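## Task

The north pallet (toward -y on the track) belongs to route K9 and the south pallet (toward +y) to route P8. Route codes are printed on each case's lid or on its track-facing side. Exactly one case on each pallet carries the other pallet's code. Exchange those two cases so each sits on its correct pallet. Every case must finish lid up, and none may overhang its pallet edge by more than about a finger's width. A case may rest temporarily on the table near the track's middle, and a case that fell to the floor may be recovered, but it too must end lid up. At the end the robot must have released everything and backed away, and nothing may depend on the robot holding it.

## Robot and tools

Robot: two arms, left_arm and right_arm, each mounted on its own carriage on one shared track along y at x = 0. left_rail carries left_arm and works on the +y half (position_m 0.6 to 3 m); right_rail carries right_arm on the -y half (position_m -3 to -0.6 m). Each arm base sits at x = 0, y = its carriage position, z = 0.04 m, facing +x. Each arm ends in a vacuum tool with four cups in two channels: channel a cups at y = -104.5 mm, channel b at y = +104.5 mm, both at x = -62 and +62 mm in the cup point's own frame. The cups point along the cup point's +z. The footprint is 227 mm (x) by 312 mm (y); each cup is 103 mm wide. The names left and right do not refer to image sides.

World frame: fixed to the table, z = 0 on the table top, +z up, +x in the arms' facing direction, +y to their left, y = 0 at track middle. The table starts at x = 0.50 m and covers y from -0.90 to 0.90 m; beyond that the floor is at z = -0.53 m. The north pallet is near the -y end (seen by cam_pallet_north), the south pallet near +y (cam_pallet_south); in both pallet images +y runs roughly rightward.

execute_actions(actions): a list of actions done in sequence; an empty list just returns state and images. Each action may contain rows, steps, until, and device commands.
- rows: 1 to 15 rows, each used for one control step of 1/30 s. Every row is one flat list of 16 numbers in [-1, 1] covering both arms: left dx, dy, dz, rx, ry, rz, left suction_a, suction_b, then right dx, dy, dz, rx, ry, rz, right suction_a, suction_b. The six motion numbers are an offset target, not a pose: measured from the cup point's pose at the start of the action (for a call's first action, the last reported pose), expressed in the cup point's own axes. Each row is relative to that start, not to the previous row. Scale: 1.0 = 0.6 m or 180 degrees; rx, ry, rz form a single rotation vector. Each step the command is clipped to 100 mm and 16 degrees from the measured pose. Suction numbers are absolute commands: above 0.01 is on, 0 is off, and they persist; resend the same values to keep a tool unchanged.
- steps: 1 to 450 control steps, default 15, at least one per row. After the last row the arm keeps heading to that row's target, so give big moves more steps; a cut-short move may not finish on its own, so send the remainder next.
- until: stops the action early when all conditions hold. Device fields use [comparison, value] with =, !=, <, <=, >, >= (numbers always need a comparison), e.g. {"left_rail": {"position_status": ["!=", "moving"]}}. {"all": {"status": "ended"}} waits until nothing reads moving; {"any": ...} waits for one running motion to end.
- left_rail / right_rail: {"position_m": target in metres (absolute), "speed_m_s": 0.01 to 1, sticky} or {"stop": true}. Rows never move carriages. Drive, then wait with until on position_status; let it arrive before positioning the tool. Carriage motion adds to the tool's motion. Any out-of-range value or unknown name rejects the whole call.

zoom_image(camera, region): region [x0, y0, x1, y1] in pixels of that camera's latest image, at most 504 by 504. Cameras: cam_high, cam_low, cam_pallet_north, cam_pallet_south (672x504), cam_left_wrist, cam_right_wrist (616x616 fisheye). Use it to read route codes.

finished_scene(scene): ends the given scene irreversibly; call only when the goal holds with the robot released.

Results: per arm, end_effector_position (m) and end_effector_quat_wxyz in the world frame, velocities, Hand target (current driven pose), joint positions/velocities (rail first, then six joints), wrist force/torque in tool axes (noisy, offset, saturates near 200 N), suction_measured_a/b (0 to 1; at least 0.83 on airtight surfaces, near 0 unsealed, settles within about 1.3 s), part_present_a/b (1 above 0.09). Rail status: moving, done, stopped, contact_stop, time_out, stopped_with_arm, stopped_for_other_arm; position_answer taken or not_taken (resend once stationary). "pose unreachable" means the clearance check altered or blocked that arm's command. Reported cup positions may be slightly off at long reach.

Gripping: switch a channel on and press both its cups flat onto a smooth face, fully covered; an edge, gap or empty cup ruins that channel. Cardboard leaks, lowering the reading. Cups compress up to 21 mm. To release: lower gently until touching, then in a single action switch both channels off and retract straight away. If a cup grabs the table, turn its channel off.

Cautions: ramp offsets gradually (about 0.01 per row) to avoid shaking loads free; carry cases centred and slowly. Never let arms, tools, cameras, carriages or held cases collide or press on each other. For handovers, set down, turn the giver off before the receiver turns on, and lift the giver clear. Torque fault (joint limits: 701, 701, 411, 101, 101, 101 N m) or 400 N outside force halts an arm for 10 s. Do not knock anything out of the work area, drop cases or push hard. Objects can be nudged by disturbances.

Each tool is called after "Call:" as a command line: name --argument value for each argument, lists and objects as JSON in quotes; but a table of rows of numbers goes row by row, as --pt "numbers of a row", without its own name.

## Session

Call:
execute_actions --actions '[]'

Scene clock: 0.00 s.
left_arm: end_effector_position=(+0.8495, +1.2308, +0.4396) suction_measured_a=0.00 part_present_a=0 suction_measured_b=0.00 part_present_b=0 end_effector_quat_wxyz=(-0.000, +0.000, +1.000, -0.001) end_effector_velocity=(-0.000, +0.000, +0.000) end_effector_angular_velocity=(-0.000, -0.000, -0.000) | right_arm: end_effector_position=(+0.8496, -1.8695, +0.4404) suction_measured_a=0.00 part_present_a=0 suction_measured_b=0.00 part_present_b=0 end_effector_quat_wxyz=(-0.000, -0.001, +1.000, +0.001) end_effector_velocity=(-0.000, +0.000, +0.000) end_effector_angular_velocity=(-0.000, -0.000, +0.000)
Joint positions: left_arm=[ 1.231 -0.238 -1.498  2.093 -2.165 -1.572  1.333] | right_arm=[-1.871 -0.237 -1.499  2.092 -2.163 -1.57   1.331]
Joint velocities: left_arm=[ 0.  0. -0. -0.  0.  0.  0.] | right_arm=[ 0. -0. -0.  0. -0.  0. -0.]
Wrist force (N, on the end effector, along its own x y z axes, offset not removed): no reading
Wrist torque (N m, same axes, about the end effector's origin, offset not removed): no reading
Hand target (left_arm): +0.849, +1.231, +0.440; -0.000, +0.000, +1.000, -0.001
Hand target (right_arm): +0.850, -1.869, +0.440; -0.000, -0.001, +1.000, +0.001
left_rail: position_m=1.231 position_m_goal=1.231 speed_m_s=1.00 position_status=done position_answer=taken refusals=0
right_rail: position_m=-1.871 position_m_goal=-1.871 speed_m_s=1.00 position_status=done position_answer=taken refusals=0
camera_calibration (this result's frames):
cam_left_wrist: T_world_to_cam=[[0.0261205, -0.999566, 0.0136092, 1.20366], [-0.84674, -0.0148863, 0.531799, 0.52643], [-0.531366, -0.0254143, -0.846761, 0.944739], [0, 0, 0, 1]] pos_world=[0.916312, 1.23499, 0.503632]
cam_right_wrist: T_world_to_cam=[[-0.031653, -0.999434, -0.011351, -1.83768], [-0.840367, 0.0204637, 0.541631, 0.535293], [-0.541092, 0.0266833, -0.84054, 0.971446], [0, 0, 0, 1]] pos_world=[0.917317, -1.87351, 0.505748]

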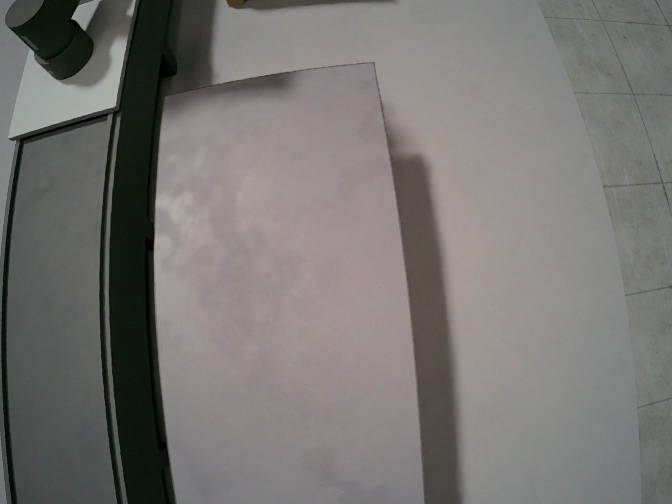

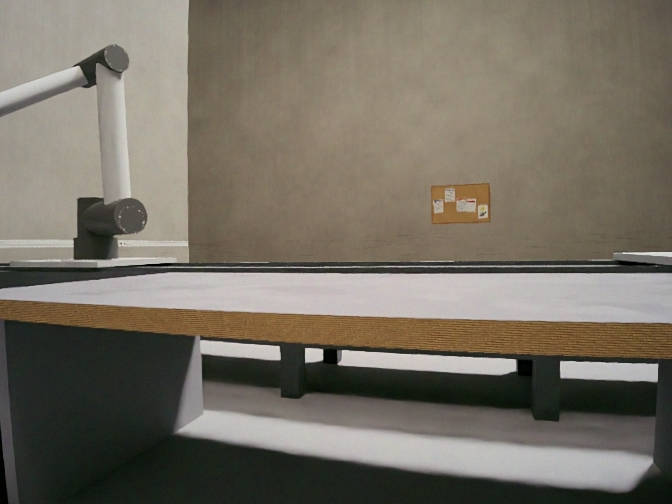

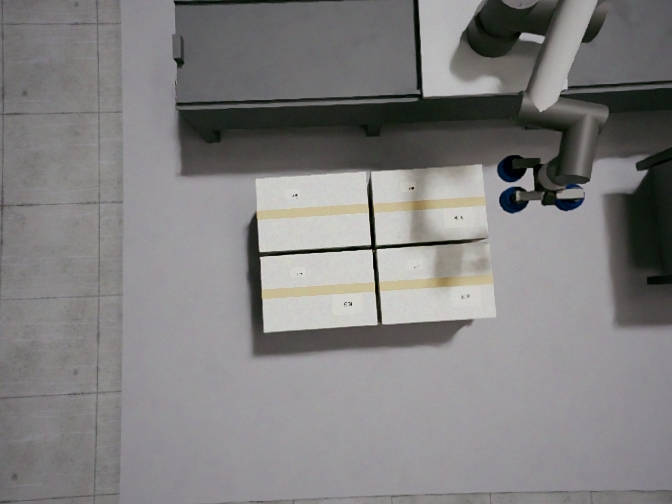

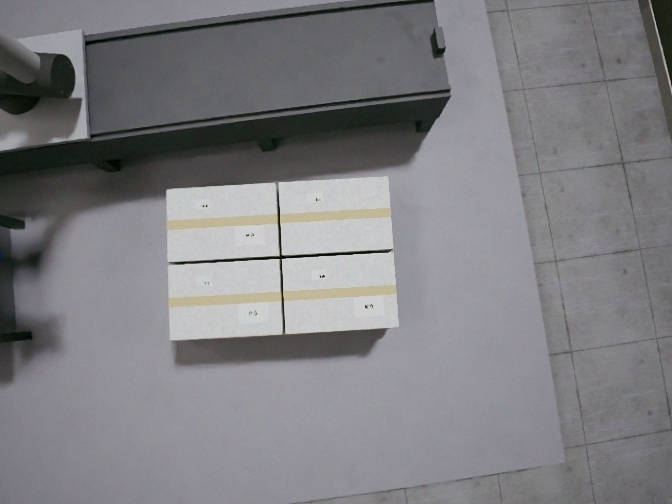

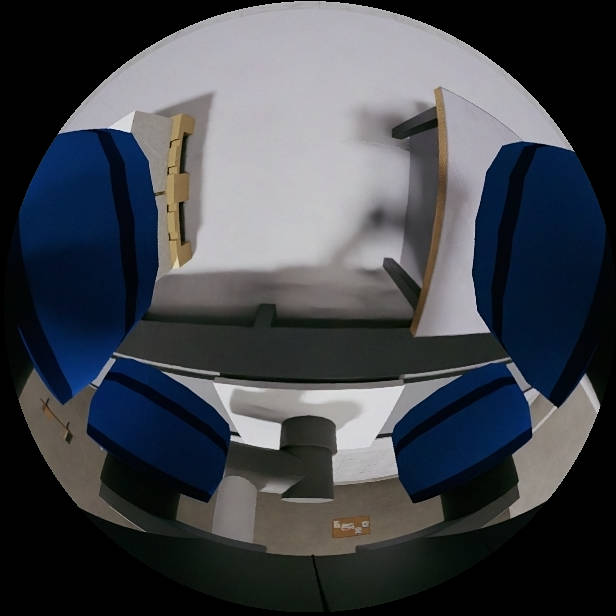

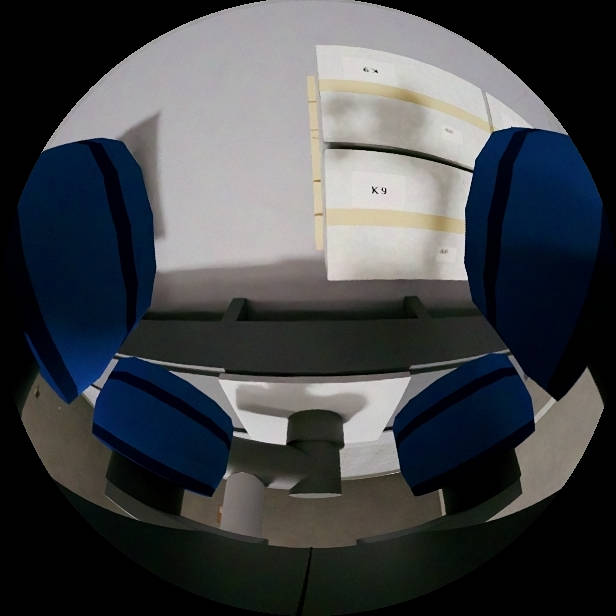

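Call:
execute_actions --actions '[]'

Call:
zoom_image --camera "cam_pallet_north" --region '[240, 150, 520, 350]'

Call:
zoom_image --camera "cam_pallet_south" --region '[150, 160, 420, 350]'

Scene clock: 13.23 s.
left_arm: end_effector_position=(+0.8495, +1.2308, +0.4396) suction_measured_a=0.00 part_present_a=0 suction_measured_b=0.00 part_present_b=0 end_effector_quat_wxyz=(-0.000, +0.000, +1.000, -0.001) end_effector_velocity=(+0.000, -0.000, -0.000) end_effector_angular_velocity=(+0.000, +0.000, +0.000) | right_arm: end_effector_position=(+0.8496, -1.8695, +0.4404) suction_measured_a=0.00 part_present_a=0 suction_measured_b=0.00 part_present_b=0 end_effector_quat_wxyz=(-0.000, -0.001, +1.000, +0.001) end_effector_velocity=(-0.000, -0.000, +0.000) end_effector_angular_velocity=(+0.000, -0.000, +0.000)
Joint positions: left_arm=[ 1.231 -0.238 -1.498  2.093 -2.165 -1.572  1.333] | right_arm=[-1.871 -0.237 -1.499  2.092 -2.163 -1.57   1.331]
Joint velocities: left_arm=[ 0. -0.  0. -0.  0.  0. -0.] | right_arm=[ 0. -0. -0.  0. -0.  0. -0.]
Wrist force (N, on the end effector, along its own x y z axes, offset not removed): left_arm=[-3.3 3.4 -7.9] | right_arm=[-2.5 6.6 2.0]
Wrist torque (N m, same axes, about the end effector's origin, offset not removed): left_arm=[0.52 0.70 -0.41] | right_arm=[0.67 0.47 0.04]
Hand target (left_arm): +0.849, +1.231, +0.440; -0.000, +0.000, +1.000, -0.001
Hand target (right_arm): +0.850, -1.869, +0.440; -0.000, -0.001, +1.000, +0.001
left_rail: position_m=1.231 position_m_goal=1.231 speed_m_s=1.00 position_status=done position_answer=taken refusals=0
right_rail: position_m=-1.871 position_m_goal=-1.871 speed_m_s=1.00 position_status=done position_answer=taken refusals=0
camera_calibration (this result's frames):
cam_left_wrist: T_world_to_cam=[[0.0261206, -0.999566, 0.0136091, 1.20366], [-0.84674, -0.0148864, 0.531799, 0.526431], [-0.531366, -0.0254143, -0.846761, 0.944739], [0, 0, 0, 1]] pos_world=[0.916312, 1.23499, 0.503633]
cam_right_wrist: T_world_to_cam=[[-0.031653, -0.999434, -0.0113512, -1.83768], [-0.840367, 0.0204635, 0.541631, 0.535293], [-0.541092, 0.0266834, -0.84054, 0.971447], [0, 0, 0, 1]] pos_world=[0.917317, -1.87351, 0.505748]

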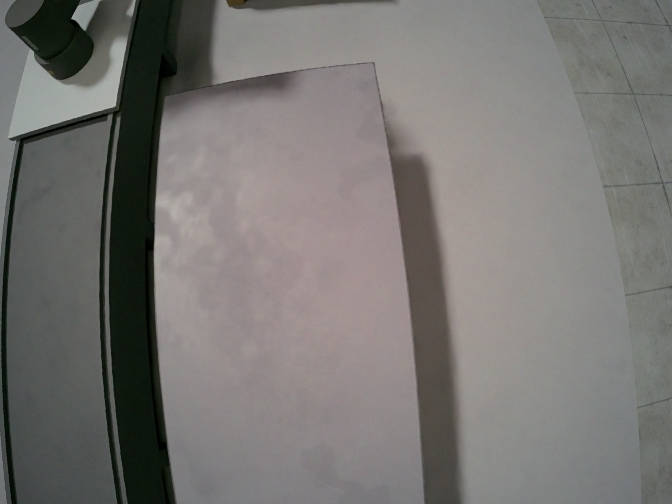

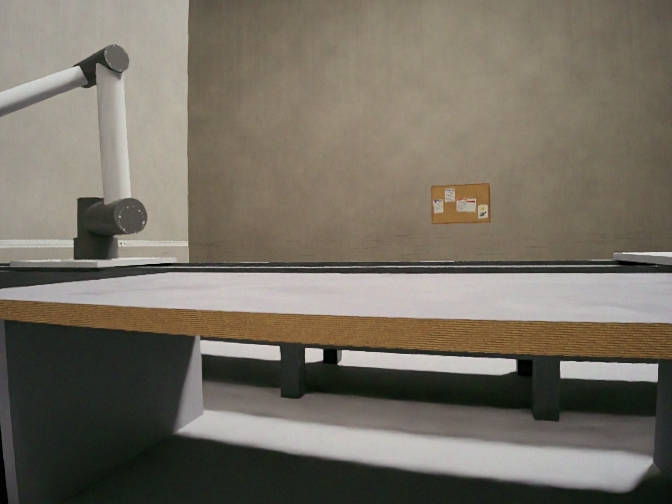

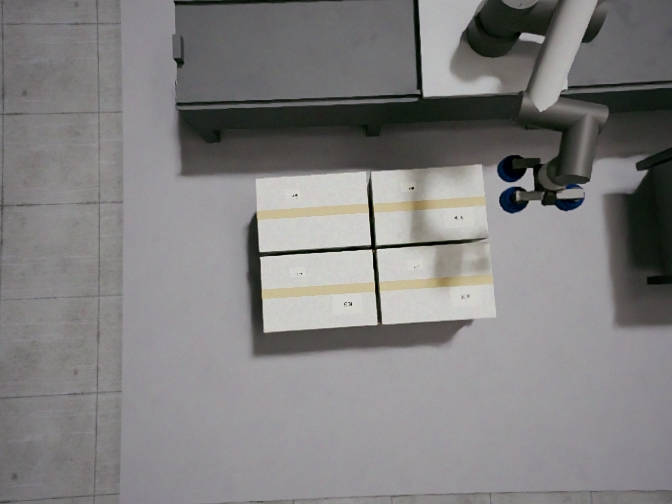

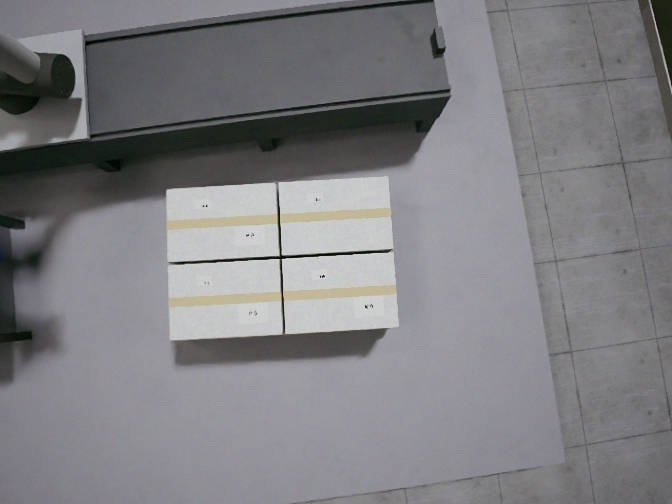

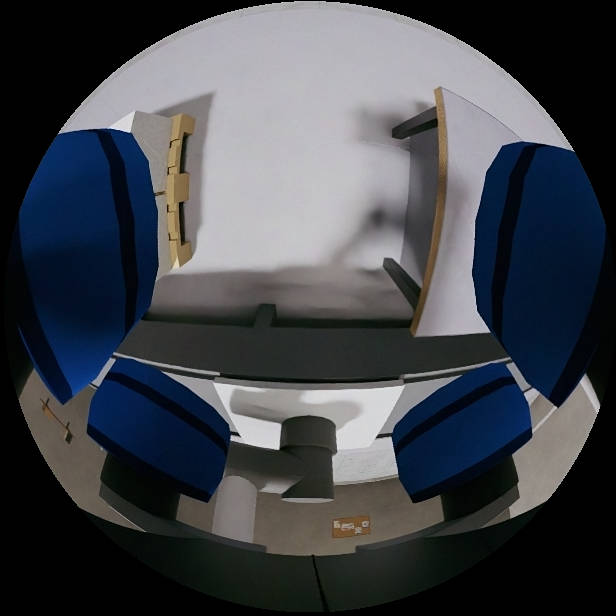

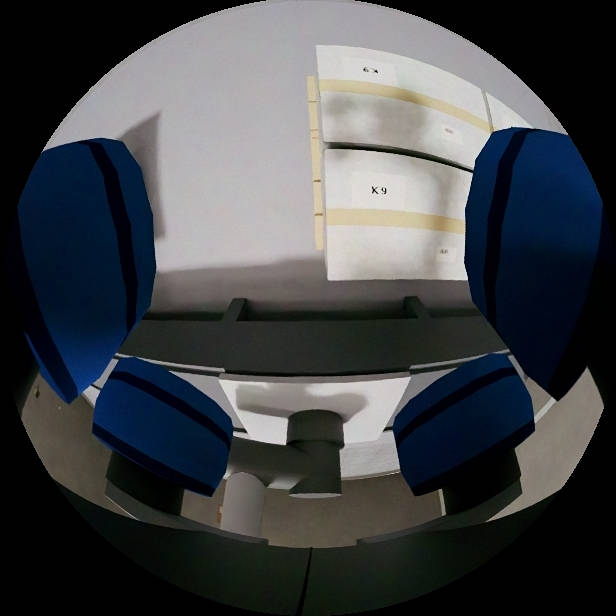

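Region (240, 150, 520, 350) of cam_pallet_north's 672x504 image, scaled by 1.800, with more detail than that image has; it fills the top 360 rows of this view, and the rest is white.

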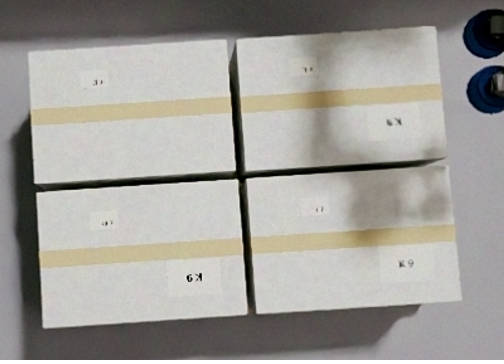

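Region (150, 160, 420, 350) of cam_pallet_south's 672x504 image, scaled by 1.867, with more detail than that image has; it fills the top 355 rows of this view, and the rest is white.

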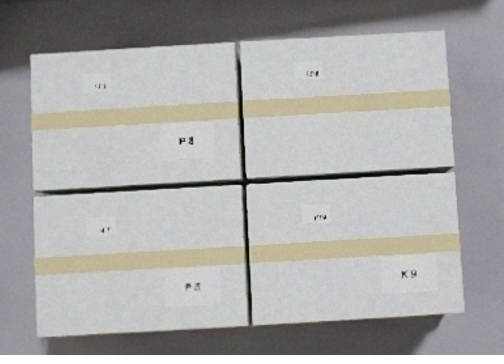

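Call:
zoom_image --camera "cam_pallet_north" --region '[430, 190, 510, 320]'

Call:
zoom_image --camera "cam_right_wrist" --region '[300, 30, 520, 290]'

Call:
zoom_image --camera "cam_pallet_south" --region '[220, 215, 400, 340]'

Region (430, 190, 510, 320) of cam_pallet_north's 672x504 image, scaled by 3.877, with more detail than that image has; it fills the left 310 columns of this view, and the rest is white.

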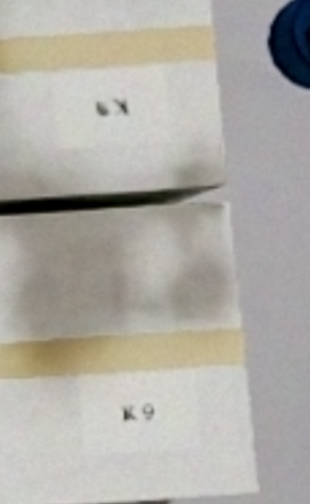

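Region (300, 30, 520, 290) of cam_right_wrist's 616x616 image, scaled by 1.938, with more detail than that image has; it fills the left 426 columns of this view, and the rest is white.

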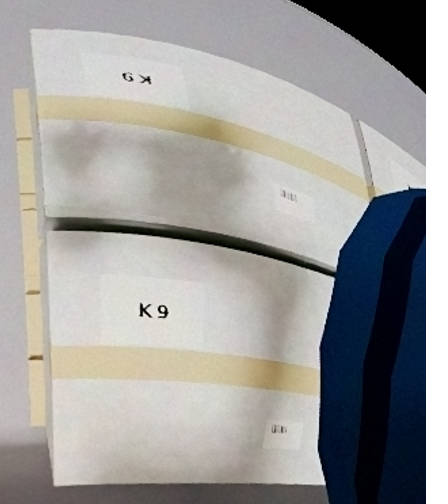

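Region (220, 215, 400, 340) of cam_pallet_south's 672x504 image, scaled by 2.800, with more detail than that image has; it fills the top 350 rows of this view, and the rest is white.

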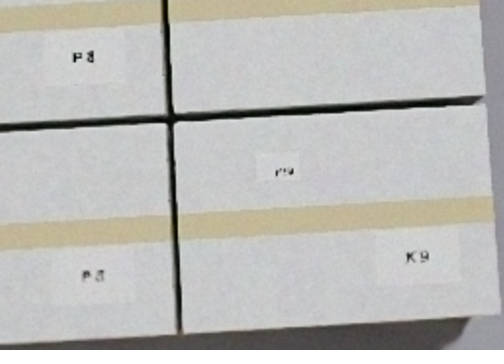

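Call:
execute_actions --actions '[{"rows":[[-0.02,0,0.01,0,0,0.002,0,0,0.005,0,0.02,0,0,-0.002,0,0],[-0.05,0,0.03,0,0,0.004,0,0,0.01,0,0.04,0,0,-0.004,0,0],[-0.09,0,0.06,0,0,0.008,0,0,0.02,0,0.07,0,0,-0.008,0,0],[-0.15,0,0.1,0,0,0.012,0,0,0.03,0,0.11,0,0,-0.012,0,0],[-0.617,0,0.45,0,0,0.0194,0,0,0.058,0,0.45,0,0,-0.0139,0,0]],"steps":66,"left_rail":{"position_m":2.74},"right_rail":{"position_m":-2.786}}]'

Scene clock: 33.33 s.
left_arm: end_effector_position=(+1.2197, +2.7402, +0.1698) suction_measured_a=0.00 part_present_a=0 suction_measured_b=0.00 part_present_b=0 end_effector_quat_wxyz=(-0.000, +0.031, +1.000, -0.001) end_effector_velocity=(+0.000, -0.000, -0.000) end_effector_angular_velocity=(+0.000, +0.000, -0.000) | right_arm: end_effector_position=(+0.8150, -2.7846, +0.1703) suction_measured_a=0.00 part_present_a=0 suction_measured_b=0.00 part_present_b=0 end_effector_quat_wxyz=(-0.000, -0.023, +1.000, +0.001) end_effector_velocity=(+0.000, +0.000, -0.000) end_effector_angular_velocity=(+0.000, +0.000, +0.000)
Joint positions: left_arm=[ 2.74  -0.165 -0.924  1.692 -2.339 -1.572  1.467] | right_arm=[-2.786 -0.248 -1.248  2.307 -2.628 -1.57   1.277]
Joint velocities: left_arm=[ 0. -0.  0. -0.  0. -0.  0.] | right_arm=[ 0.  0.  0. -0. -0.  0. -0.]
Wrist force (N, on the end effector, along its own x y z axes, offset not removed): left_arm=[0.2 -3.1 -0.1] | right_arm=[-6.3 6.8 -0.1]
Wrist torque (N m, same axes, about the end effector's origin, offset not removed): left_arm=[-0.35 0.17 -0.21] | right_arm=[0.64 0.87 0.05]
Hand target (left_arm): +1.220, +2.740, +0.170; -0.000, +0.031, +1.000, -0.001
Hand target (right_arm): +0.815, -2.785, +0.170; -0.000, -0.023, +1.000, +0.001
Off the commanded pose (left_arm): 0.001 m, 0 deg.
Off the commanded pose (right_arm): 0.000 m, 0 deg.
left_rail: position_m=2.740 position_m_goal=2.740 speed_m_s=1.00 position_status=done position_answer=taken refusals=0
right_rail: position_m=-2.786 position_m_goal=-2.786 speed_m_s=1.00 position_status=done position_answer=taken refusals=0
camera_calibration (this result's frames):
cam_left_wrist: T_world_to_cam=[[-0.0347771, -0.999302, 0.0136568, 2.77995], [-0.84616, 0.0367134, 0.531663, 0.863784], [-0.531793, 0.00693383, -0.846846, 0.863224], [0, 0, 0, 1]] pos_world=[1.28663, 2.74031, 0.23381]
cam_right_wrist: T_world_to_cam=[[0.0119979, -0.999863, -0.0114105, -2.79319], [-0.840485, -0.0162661, 0.54159, 0.569015], [-0.541701, 0.00309247, -0.840565, 0.684959], [0, 0, 0, 1]] pos_world=[0.882804, -2.78567, 0.235708]

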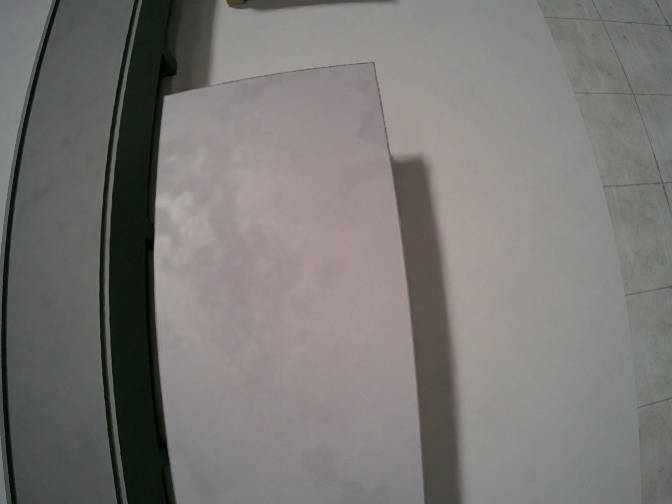

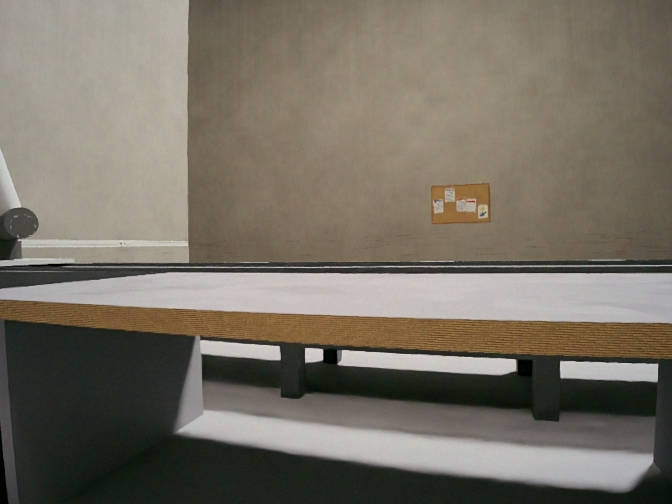

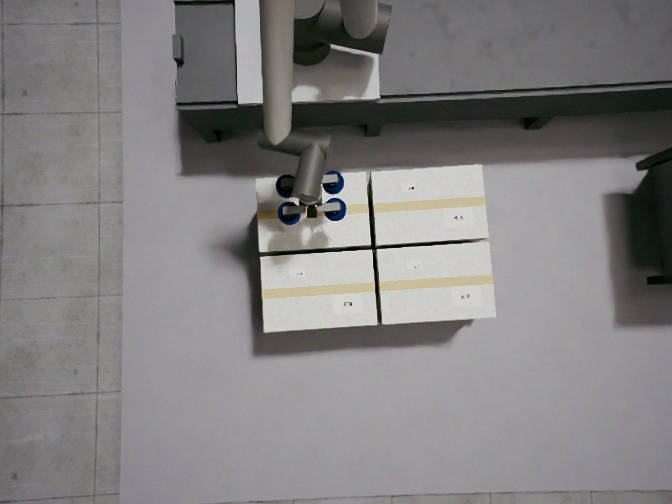

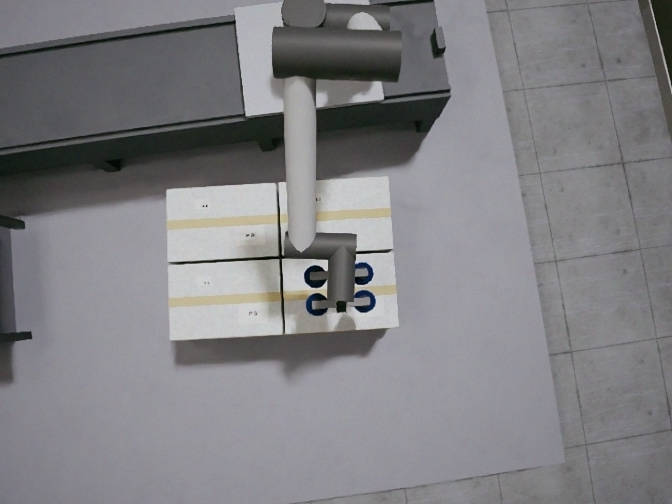

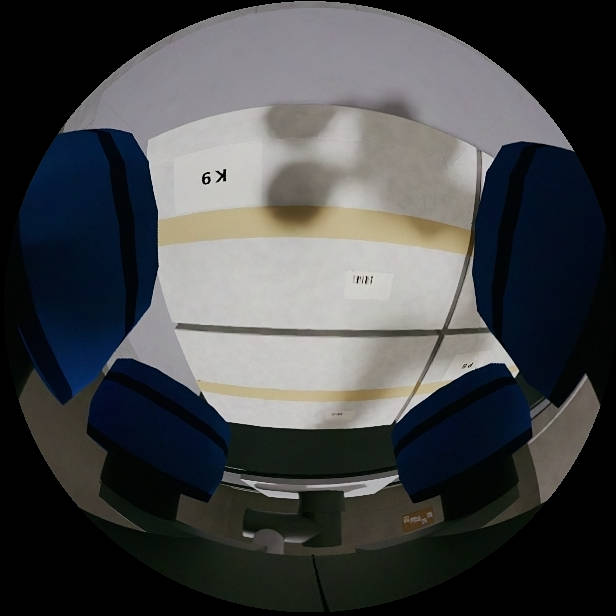

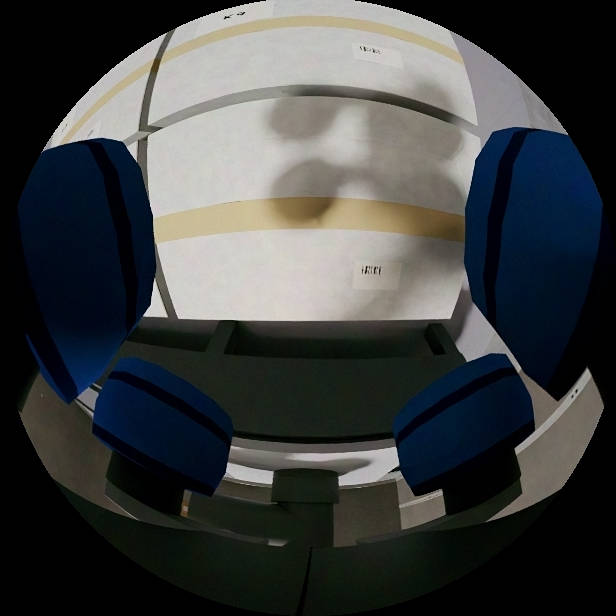

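Call:
zoom_image --camera "cam_right_wrist" --region '[110, 70, 510, 340]'

Call:
zoom_image --camera "cam_left_wrist" --region '[110, 80, 510, 350]'

Region (110, 70, 510, 340) of cam_right_wrist's 616x616 image, scaled by 1.260, with more detail than that image has; it fills the top 340 rows of this view, and the rest is white.

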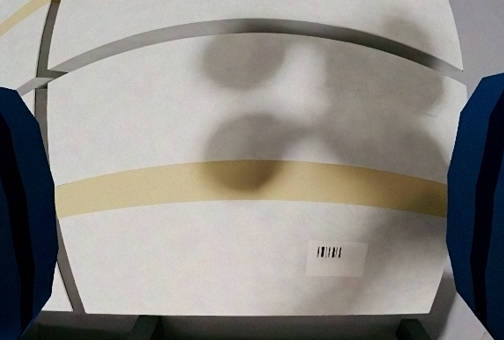

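Region (110, 80, 510, 350) of cam_left_wrist's 616x616 image, scaled by 1.260, with more detail than that image has; it fills the top 340 rows of this view, and the rest is white.

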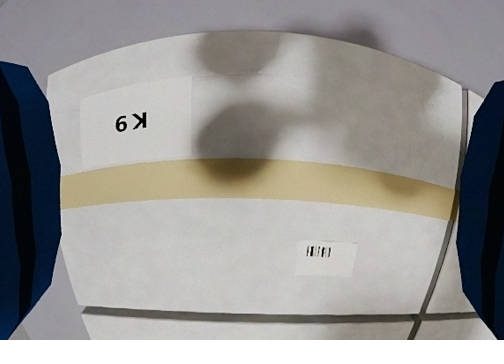

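Call:
execute_actions --actions '[{"rows":[[0,0,0.02,0,0,0,0,0,-0.003,0,0.02,0,0,0,0,0],[-0.003,0,0.05,0,0,0,0,0,-0.008,-0.003,0.05,0,0,0,0,0],[-0.006,0,0.09,0,0,0,0,0,-0.015,-0.006,0.09,0,0,0.001,0,0],[-0.012,0,0.441,0,0,0.001,0,0,-0.0297,-0.0097,0.442,0,0,0.0017,0,0]],"steps":30}]'

Scene clock: 57.17 s.
left_arm: end_effector_position=(+1.2265, +2.7397, -0.0926) suction_measured_a=0.00 part_present_a=0 suction_measured_b=0.00 part_present_b=0 end_effector_quat_wxyz=(+0.000, +0.032, +0.999, -0.001) end_effector_velocity=(+0.005, +0.000, -0.012) end_effector_angular_velocity=(-0.000, -0.002, +0.000) | right_arm: end_effector_position=(+0.8322, -2.7896, -0.0923) suction_measured_a=0.00 part_present_a=0 suction_measured_b=0.00 part_present_b=0 end_effector_quat_wxyz=(-0.000, -0.020, +1.000, +0.001) end_effector_velocity=(+0.008, -0.000, -0.019) end_effector_angular_velocity=(-0.001, -0.006, +0.001)
Joint positions: left_arm=[ 2.74  -0.165 -0.679  1.702 -2.594 -1.572  1.471] | right_arm=[-2.786 -0.249 -0.845  2.311 -3.036 -1.57   1.282]
Joint velocities: left_arm=[ 0.     0.001  0.015 -0.009 -0.008  0.     0.   ] | right_arm=[ 0.     0.002  0.032 -0.012 -0.027  0.     0.001]
Wrist force (N, on the end effector, along its own x y z axes, offset not removed): left_arm=[34.6 -3.6 -94.6] | right_arm=[39.2 12.6 -87.8]
Wrist torque (N m, same axes, about the end effector's origin, offset not removed): left_arm=[-0.22 -0.10 -0.25] | right_arm=[0.99 -0.65 0.13]
Hand target (left_arm): +1.227, +2.740, -0.095; -0.000, +0.032, +0.999, -0.001
Hand target (right_arm): +0.833, -2.790, -0.095; -0.000, -0.020, +1.000, +0.001
Off the commanded pose (left_arm): 0.002 m, 0 deg.
Off the commanded pose (right_arm): 0.003 m, 0 deg.
left_rail: position_m=2.740 position_m_goal=2.740 speed_m_s=1.00 position_status=done position_answer=taken refusals=0
right_rail: position_m=-2.786 position_m_goal=-2.786 speed_m_s=1.00 position_status=done position_answer=taken refusals=0
camera_calibration (this result's frames):
cam_left_wrist: T_world_to_cam=[[-0.0379685, -0.999185, 0.0136772, 2.78686], [-0.846244, 0.0394299, 0.531335, 1.00173], [-0.531441, 0.00859974, -0.847052, 0.639635], [0, 0, 0, 1]] pos_world=[1.29345, 2.7396, -0.0285667]
cam_right_wrist: T_world_to_cam=[[0.00652808, -0.999913, -0.0114733, -2.79703], [-0.840257, -0.0117055, 0.542061, 0.73827], [-0.542148, 0.00610187, -0.840261, 0.48231], [0, 0, 0, 1]] pos_world=[0.90008, -2.79109, -0.0270128]

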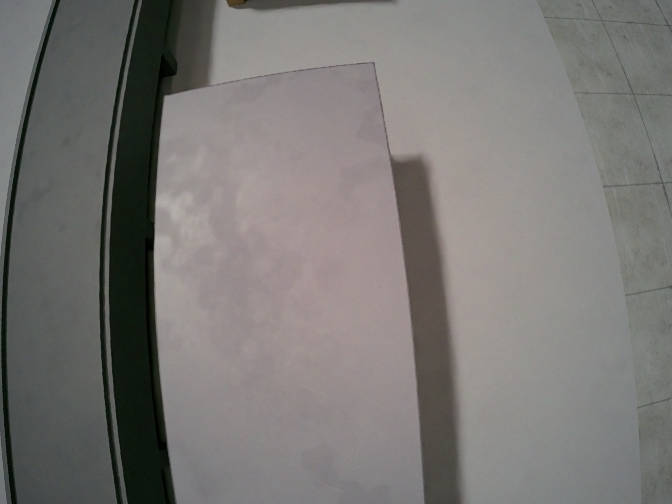

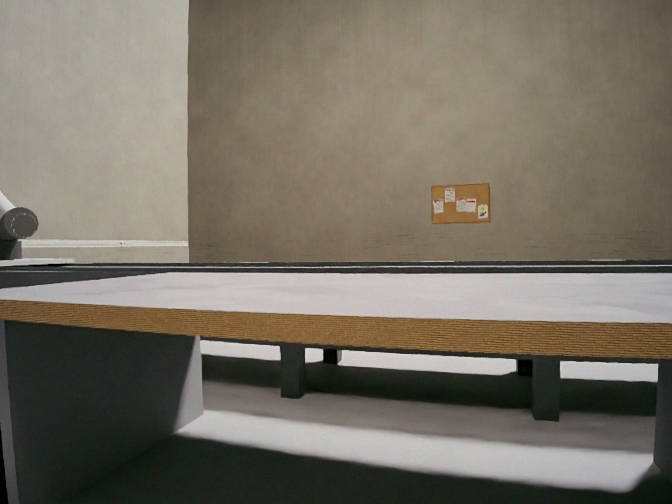

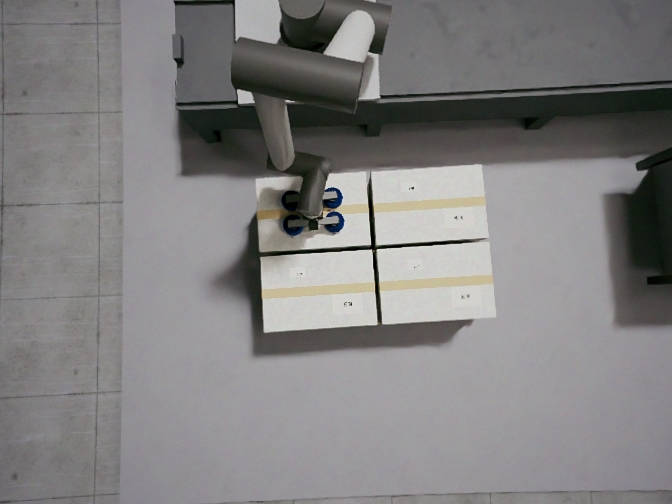

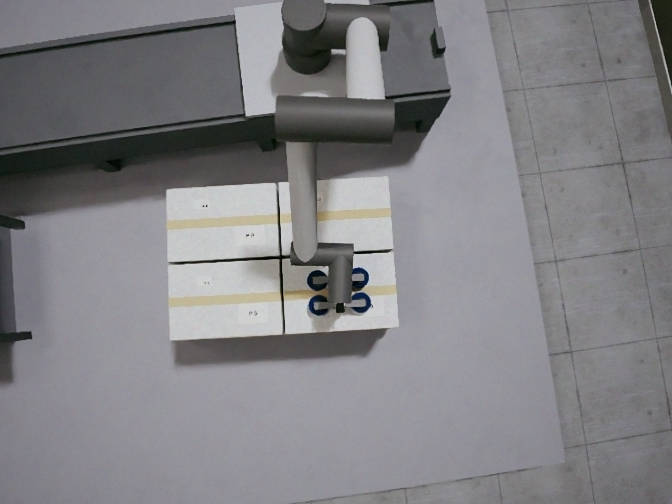

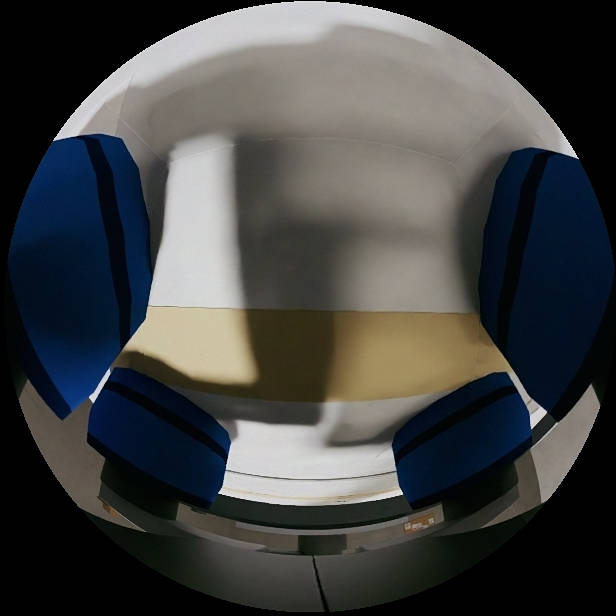

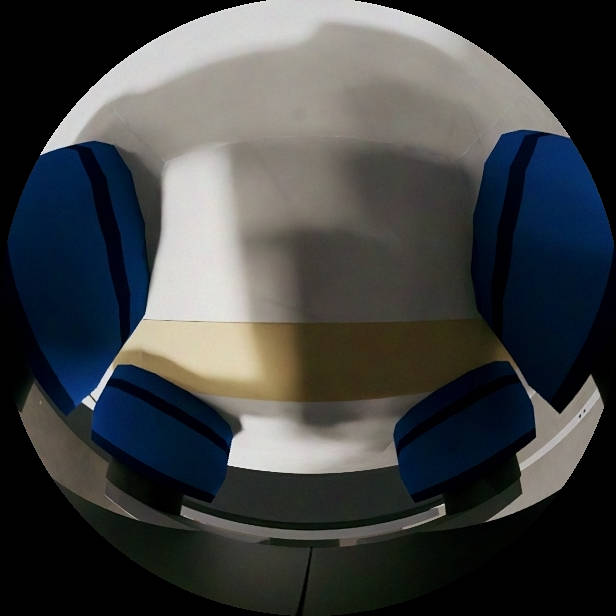

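Call:
execute_actions --actions '[{"rows":[[0,0,0,0,0,0,1,1,0,0,0,0,0,0,1,1]],"steps":24}]'

Scene clock: 63.93 s.
left_arm: end_effector_position=(+1.2265, +2.7397, -0.0927) suction_measured_a=0.89 part_present_a=1 suction_measured_b=0.89 part_present_b=1 end_effector_quat_wxyz=(+0.000, +0.032, +0.999, -0.001) end_effector_velocity=(+0.000, -0.000, +0.001) end_effector_angular_velocity=(-0.000, -0.001, +0.000) | right_arm: end_effector_position=(+0.8322, -2.7896, -0.0924) suction_measured_a=0.91 part_present_a=1 suction_measured_b=0.91 part_present_b=1 end_effector_quat_wxyz=(-0.000, -0.020, +1.000, +0.001) end_effector_velocity=(-0.000, -0.000, +0.000) end_effector_angular_velocity=(+0.000, +0.000, -0.000)
Joint positions: left_arm=[ 2.74  -0.165 -0.679  1.702 -2.594 -1.572  1.471] | right_arm=[-2.786 -0.248 -0.845  2.311 -3.036 -1.57   1.282]
Joint velocities: left_arm=[ 0.    -0.    -0.001 -0.    -0.     0.    -0.   ] | right_arm=[ 0. -0. -0.  0.  0.  0. -0.]
Wrist force (N, on the end effector, along its own x y z axes, offset not removed): left_arm=[-11.1 -0.7 16.9] | right_arm=[-6.4 6.4 52.3]
Wrist torque (N m, same axes, about the end effector's origin, offset not removed): left_arm=[7.10 2.81 -0.29] | right_arm=[5.80 -1.02 0.04]
Hand target (left_arm): +1.227, +2.740, -0.093; +0.000, +0.032, +0.999, -0.001
Hand target (right_arm): +0.832, -2.790, -0.092; -0.000, -0.020, +1.000, +0.001
Off the commanded pose (left_arm): 0.000 m, 0 deg.
Off the commanded pose (right_arm): 0.000 m, 0 deg.
left_rail: position_m=2.740 position_m_goal=2.740 speed_m_s=1.00 position_status=done position_answer=taken refusals=0
right_rail: position_m=-2.786 position_m_goal=-2.786 speed_m_s=1.00 position_status=done position_answer=taken refusals=0
camera_calibration (this result's frames):
cam_left_wrist: T_world_to_cam=[[-0.0379749, -0.999185, 0.0137055, 2.7869], [-0.846191, 0.0394496, 0.531417, 1.00163], [-0.531524, 0.00858301, -0.847, 0.639663], [0, 0, 0, 1]] pos_world=[1.2934, 2.73963, -0.0286834]
cam_right_wrist: T_world_to_cam=[[0.00661615, -0.999912, -0.0114764, -2.79703], [-0.840257, -0.0117812, 0.54206, 0.738072], [-0.542148, 0.00605675, -0.840261, 0.48217], [0, 0, 0, 1]] pos_world=[0.900083, -2.79101, -0.0270296]

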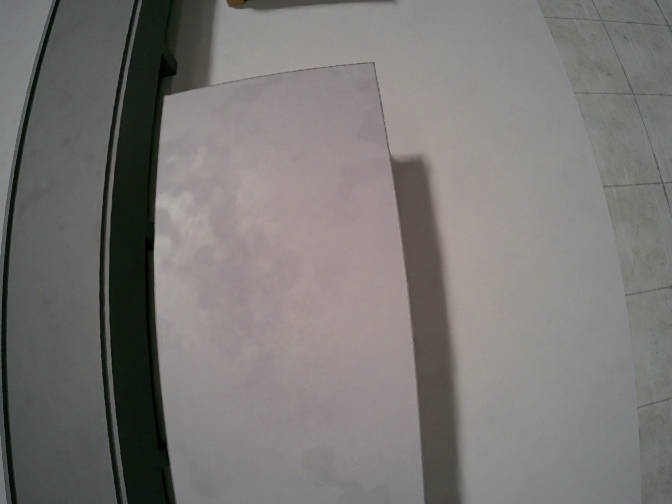

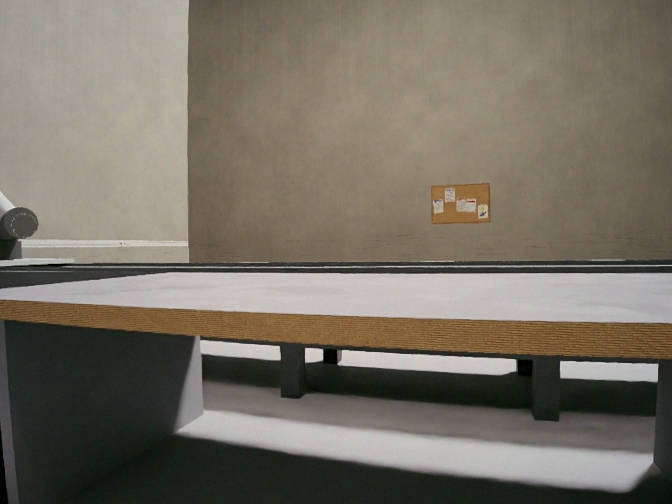

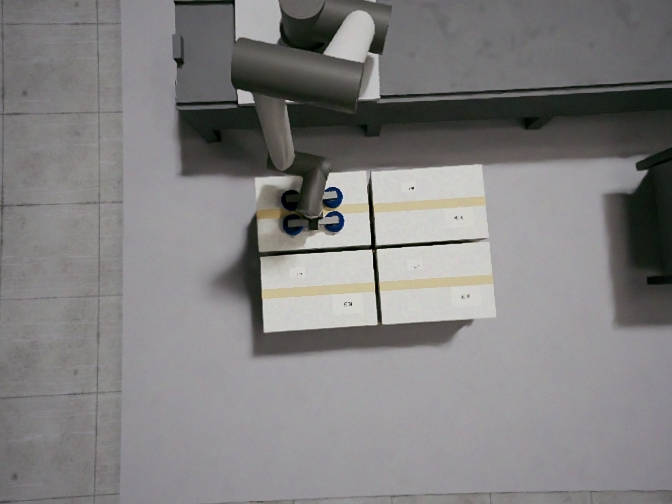

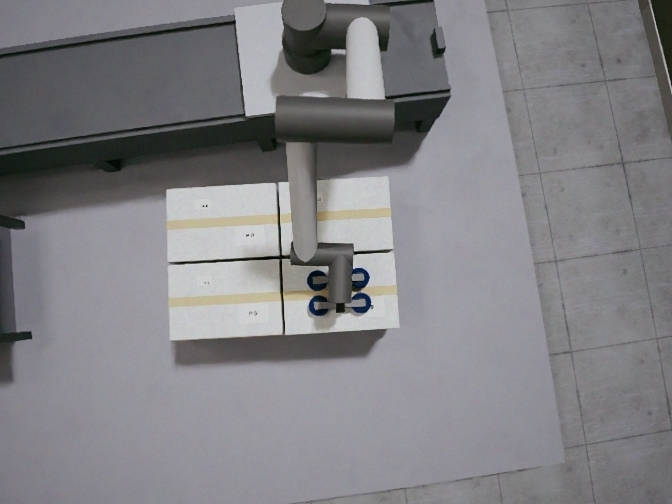

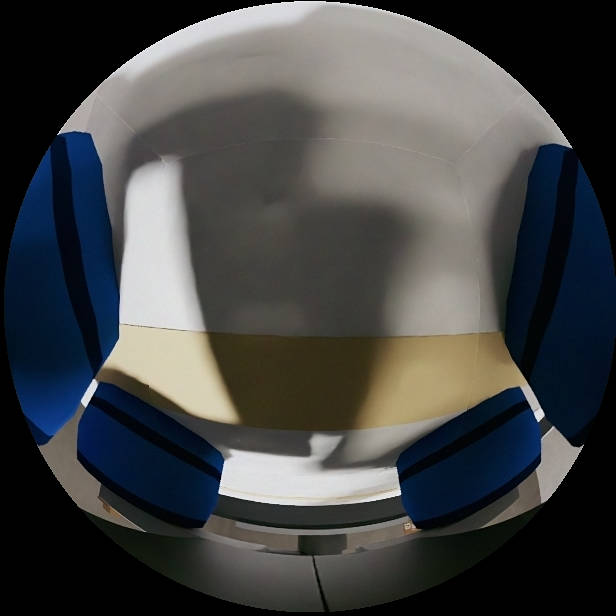

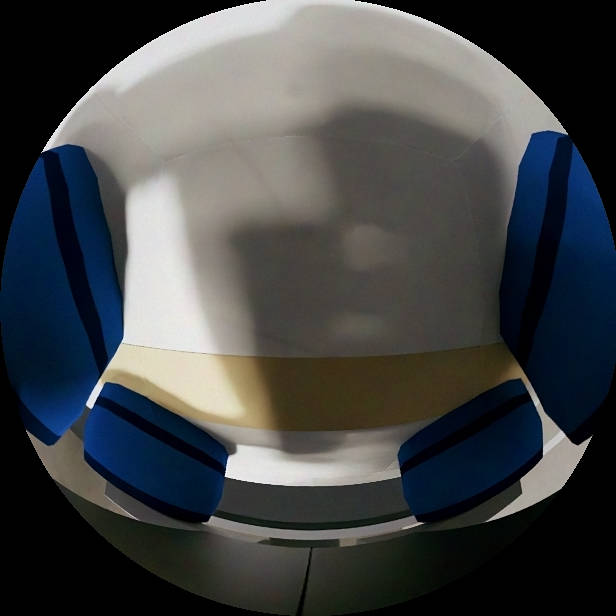

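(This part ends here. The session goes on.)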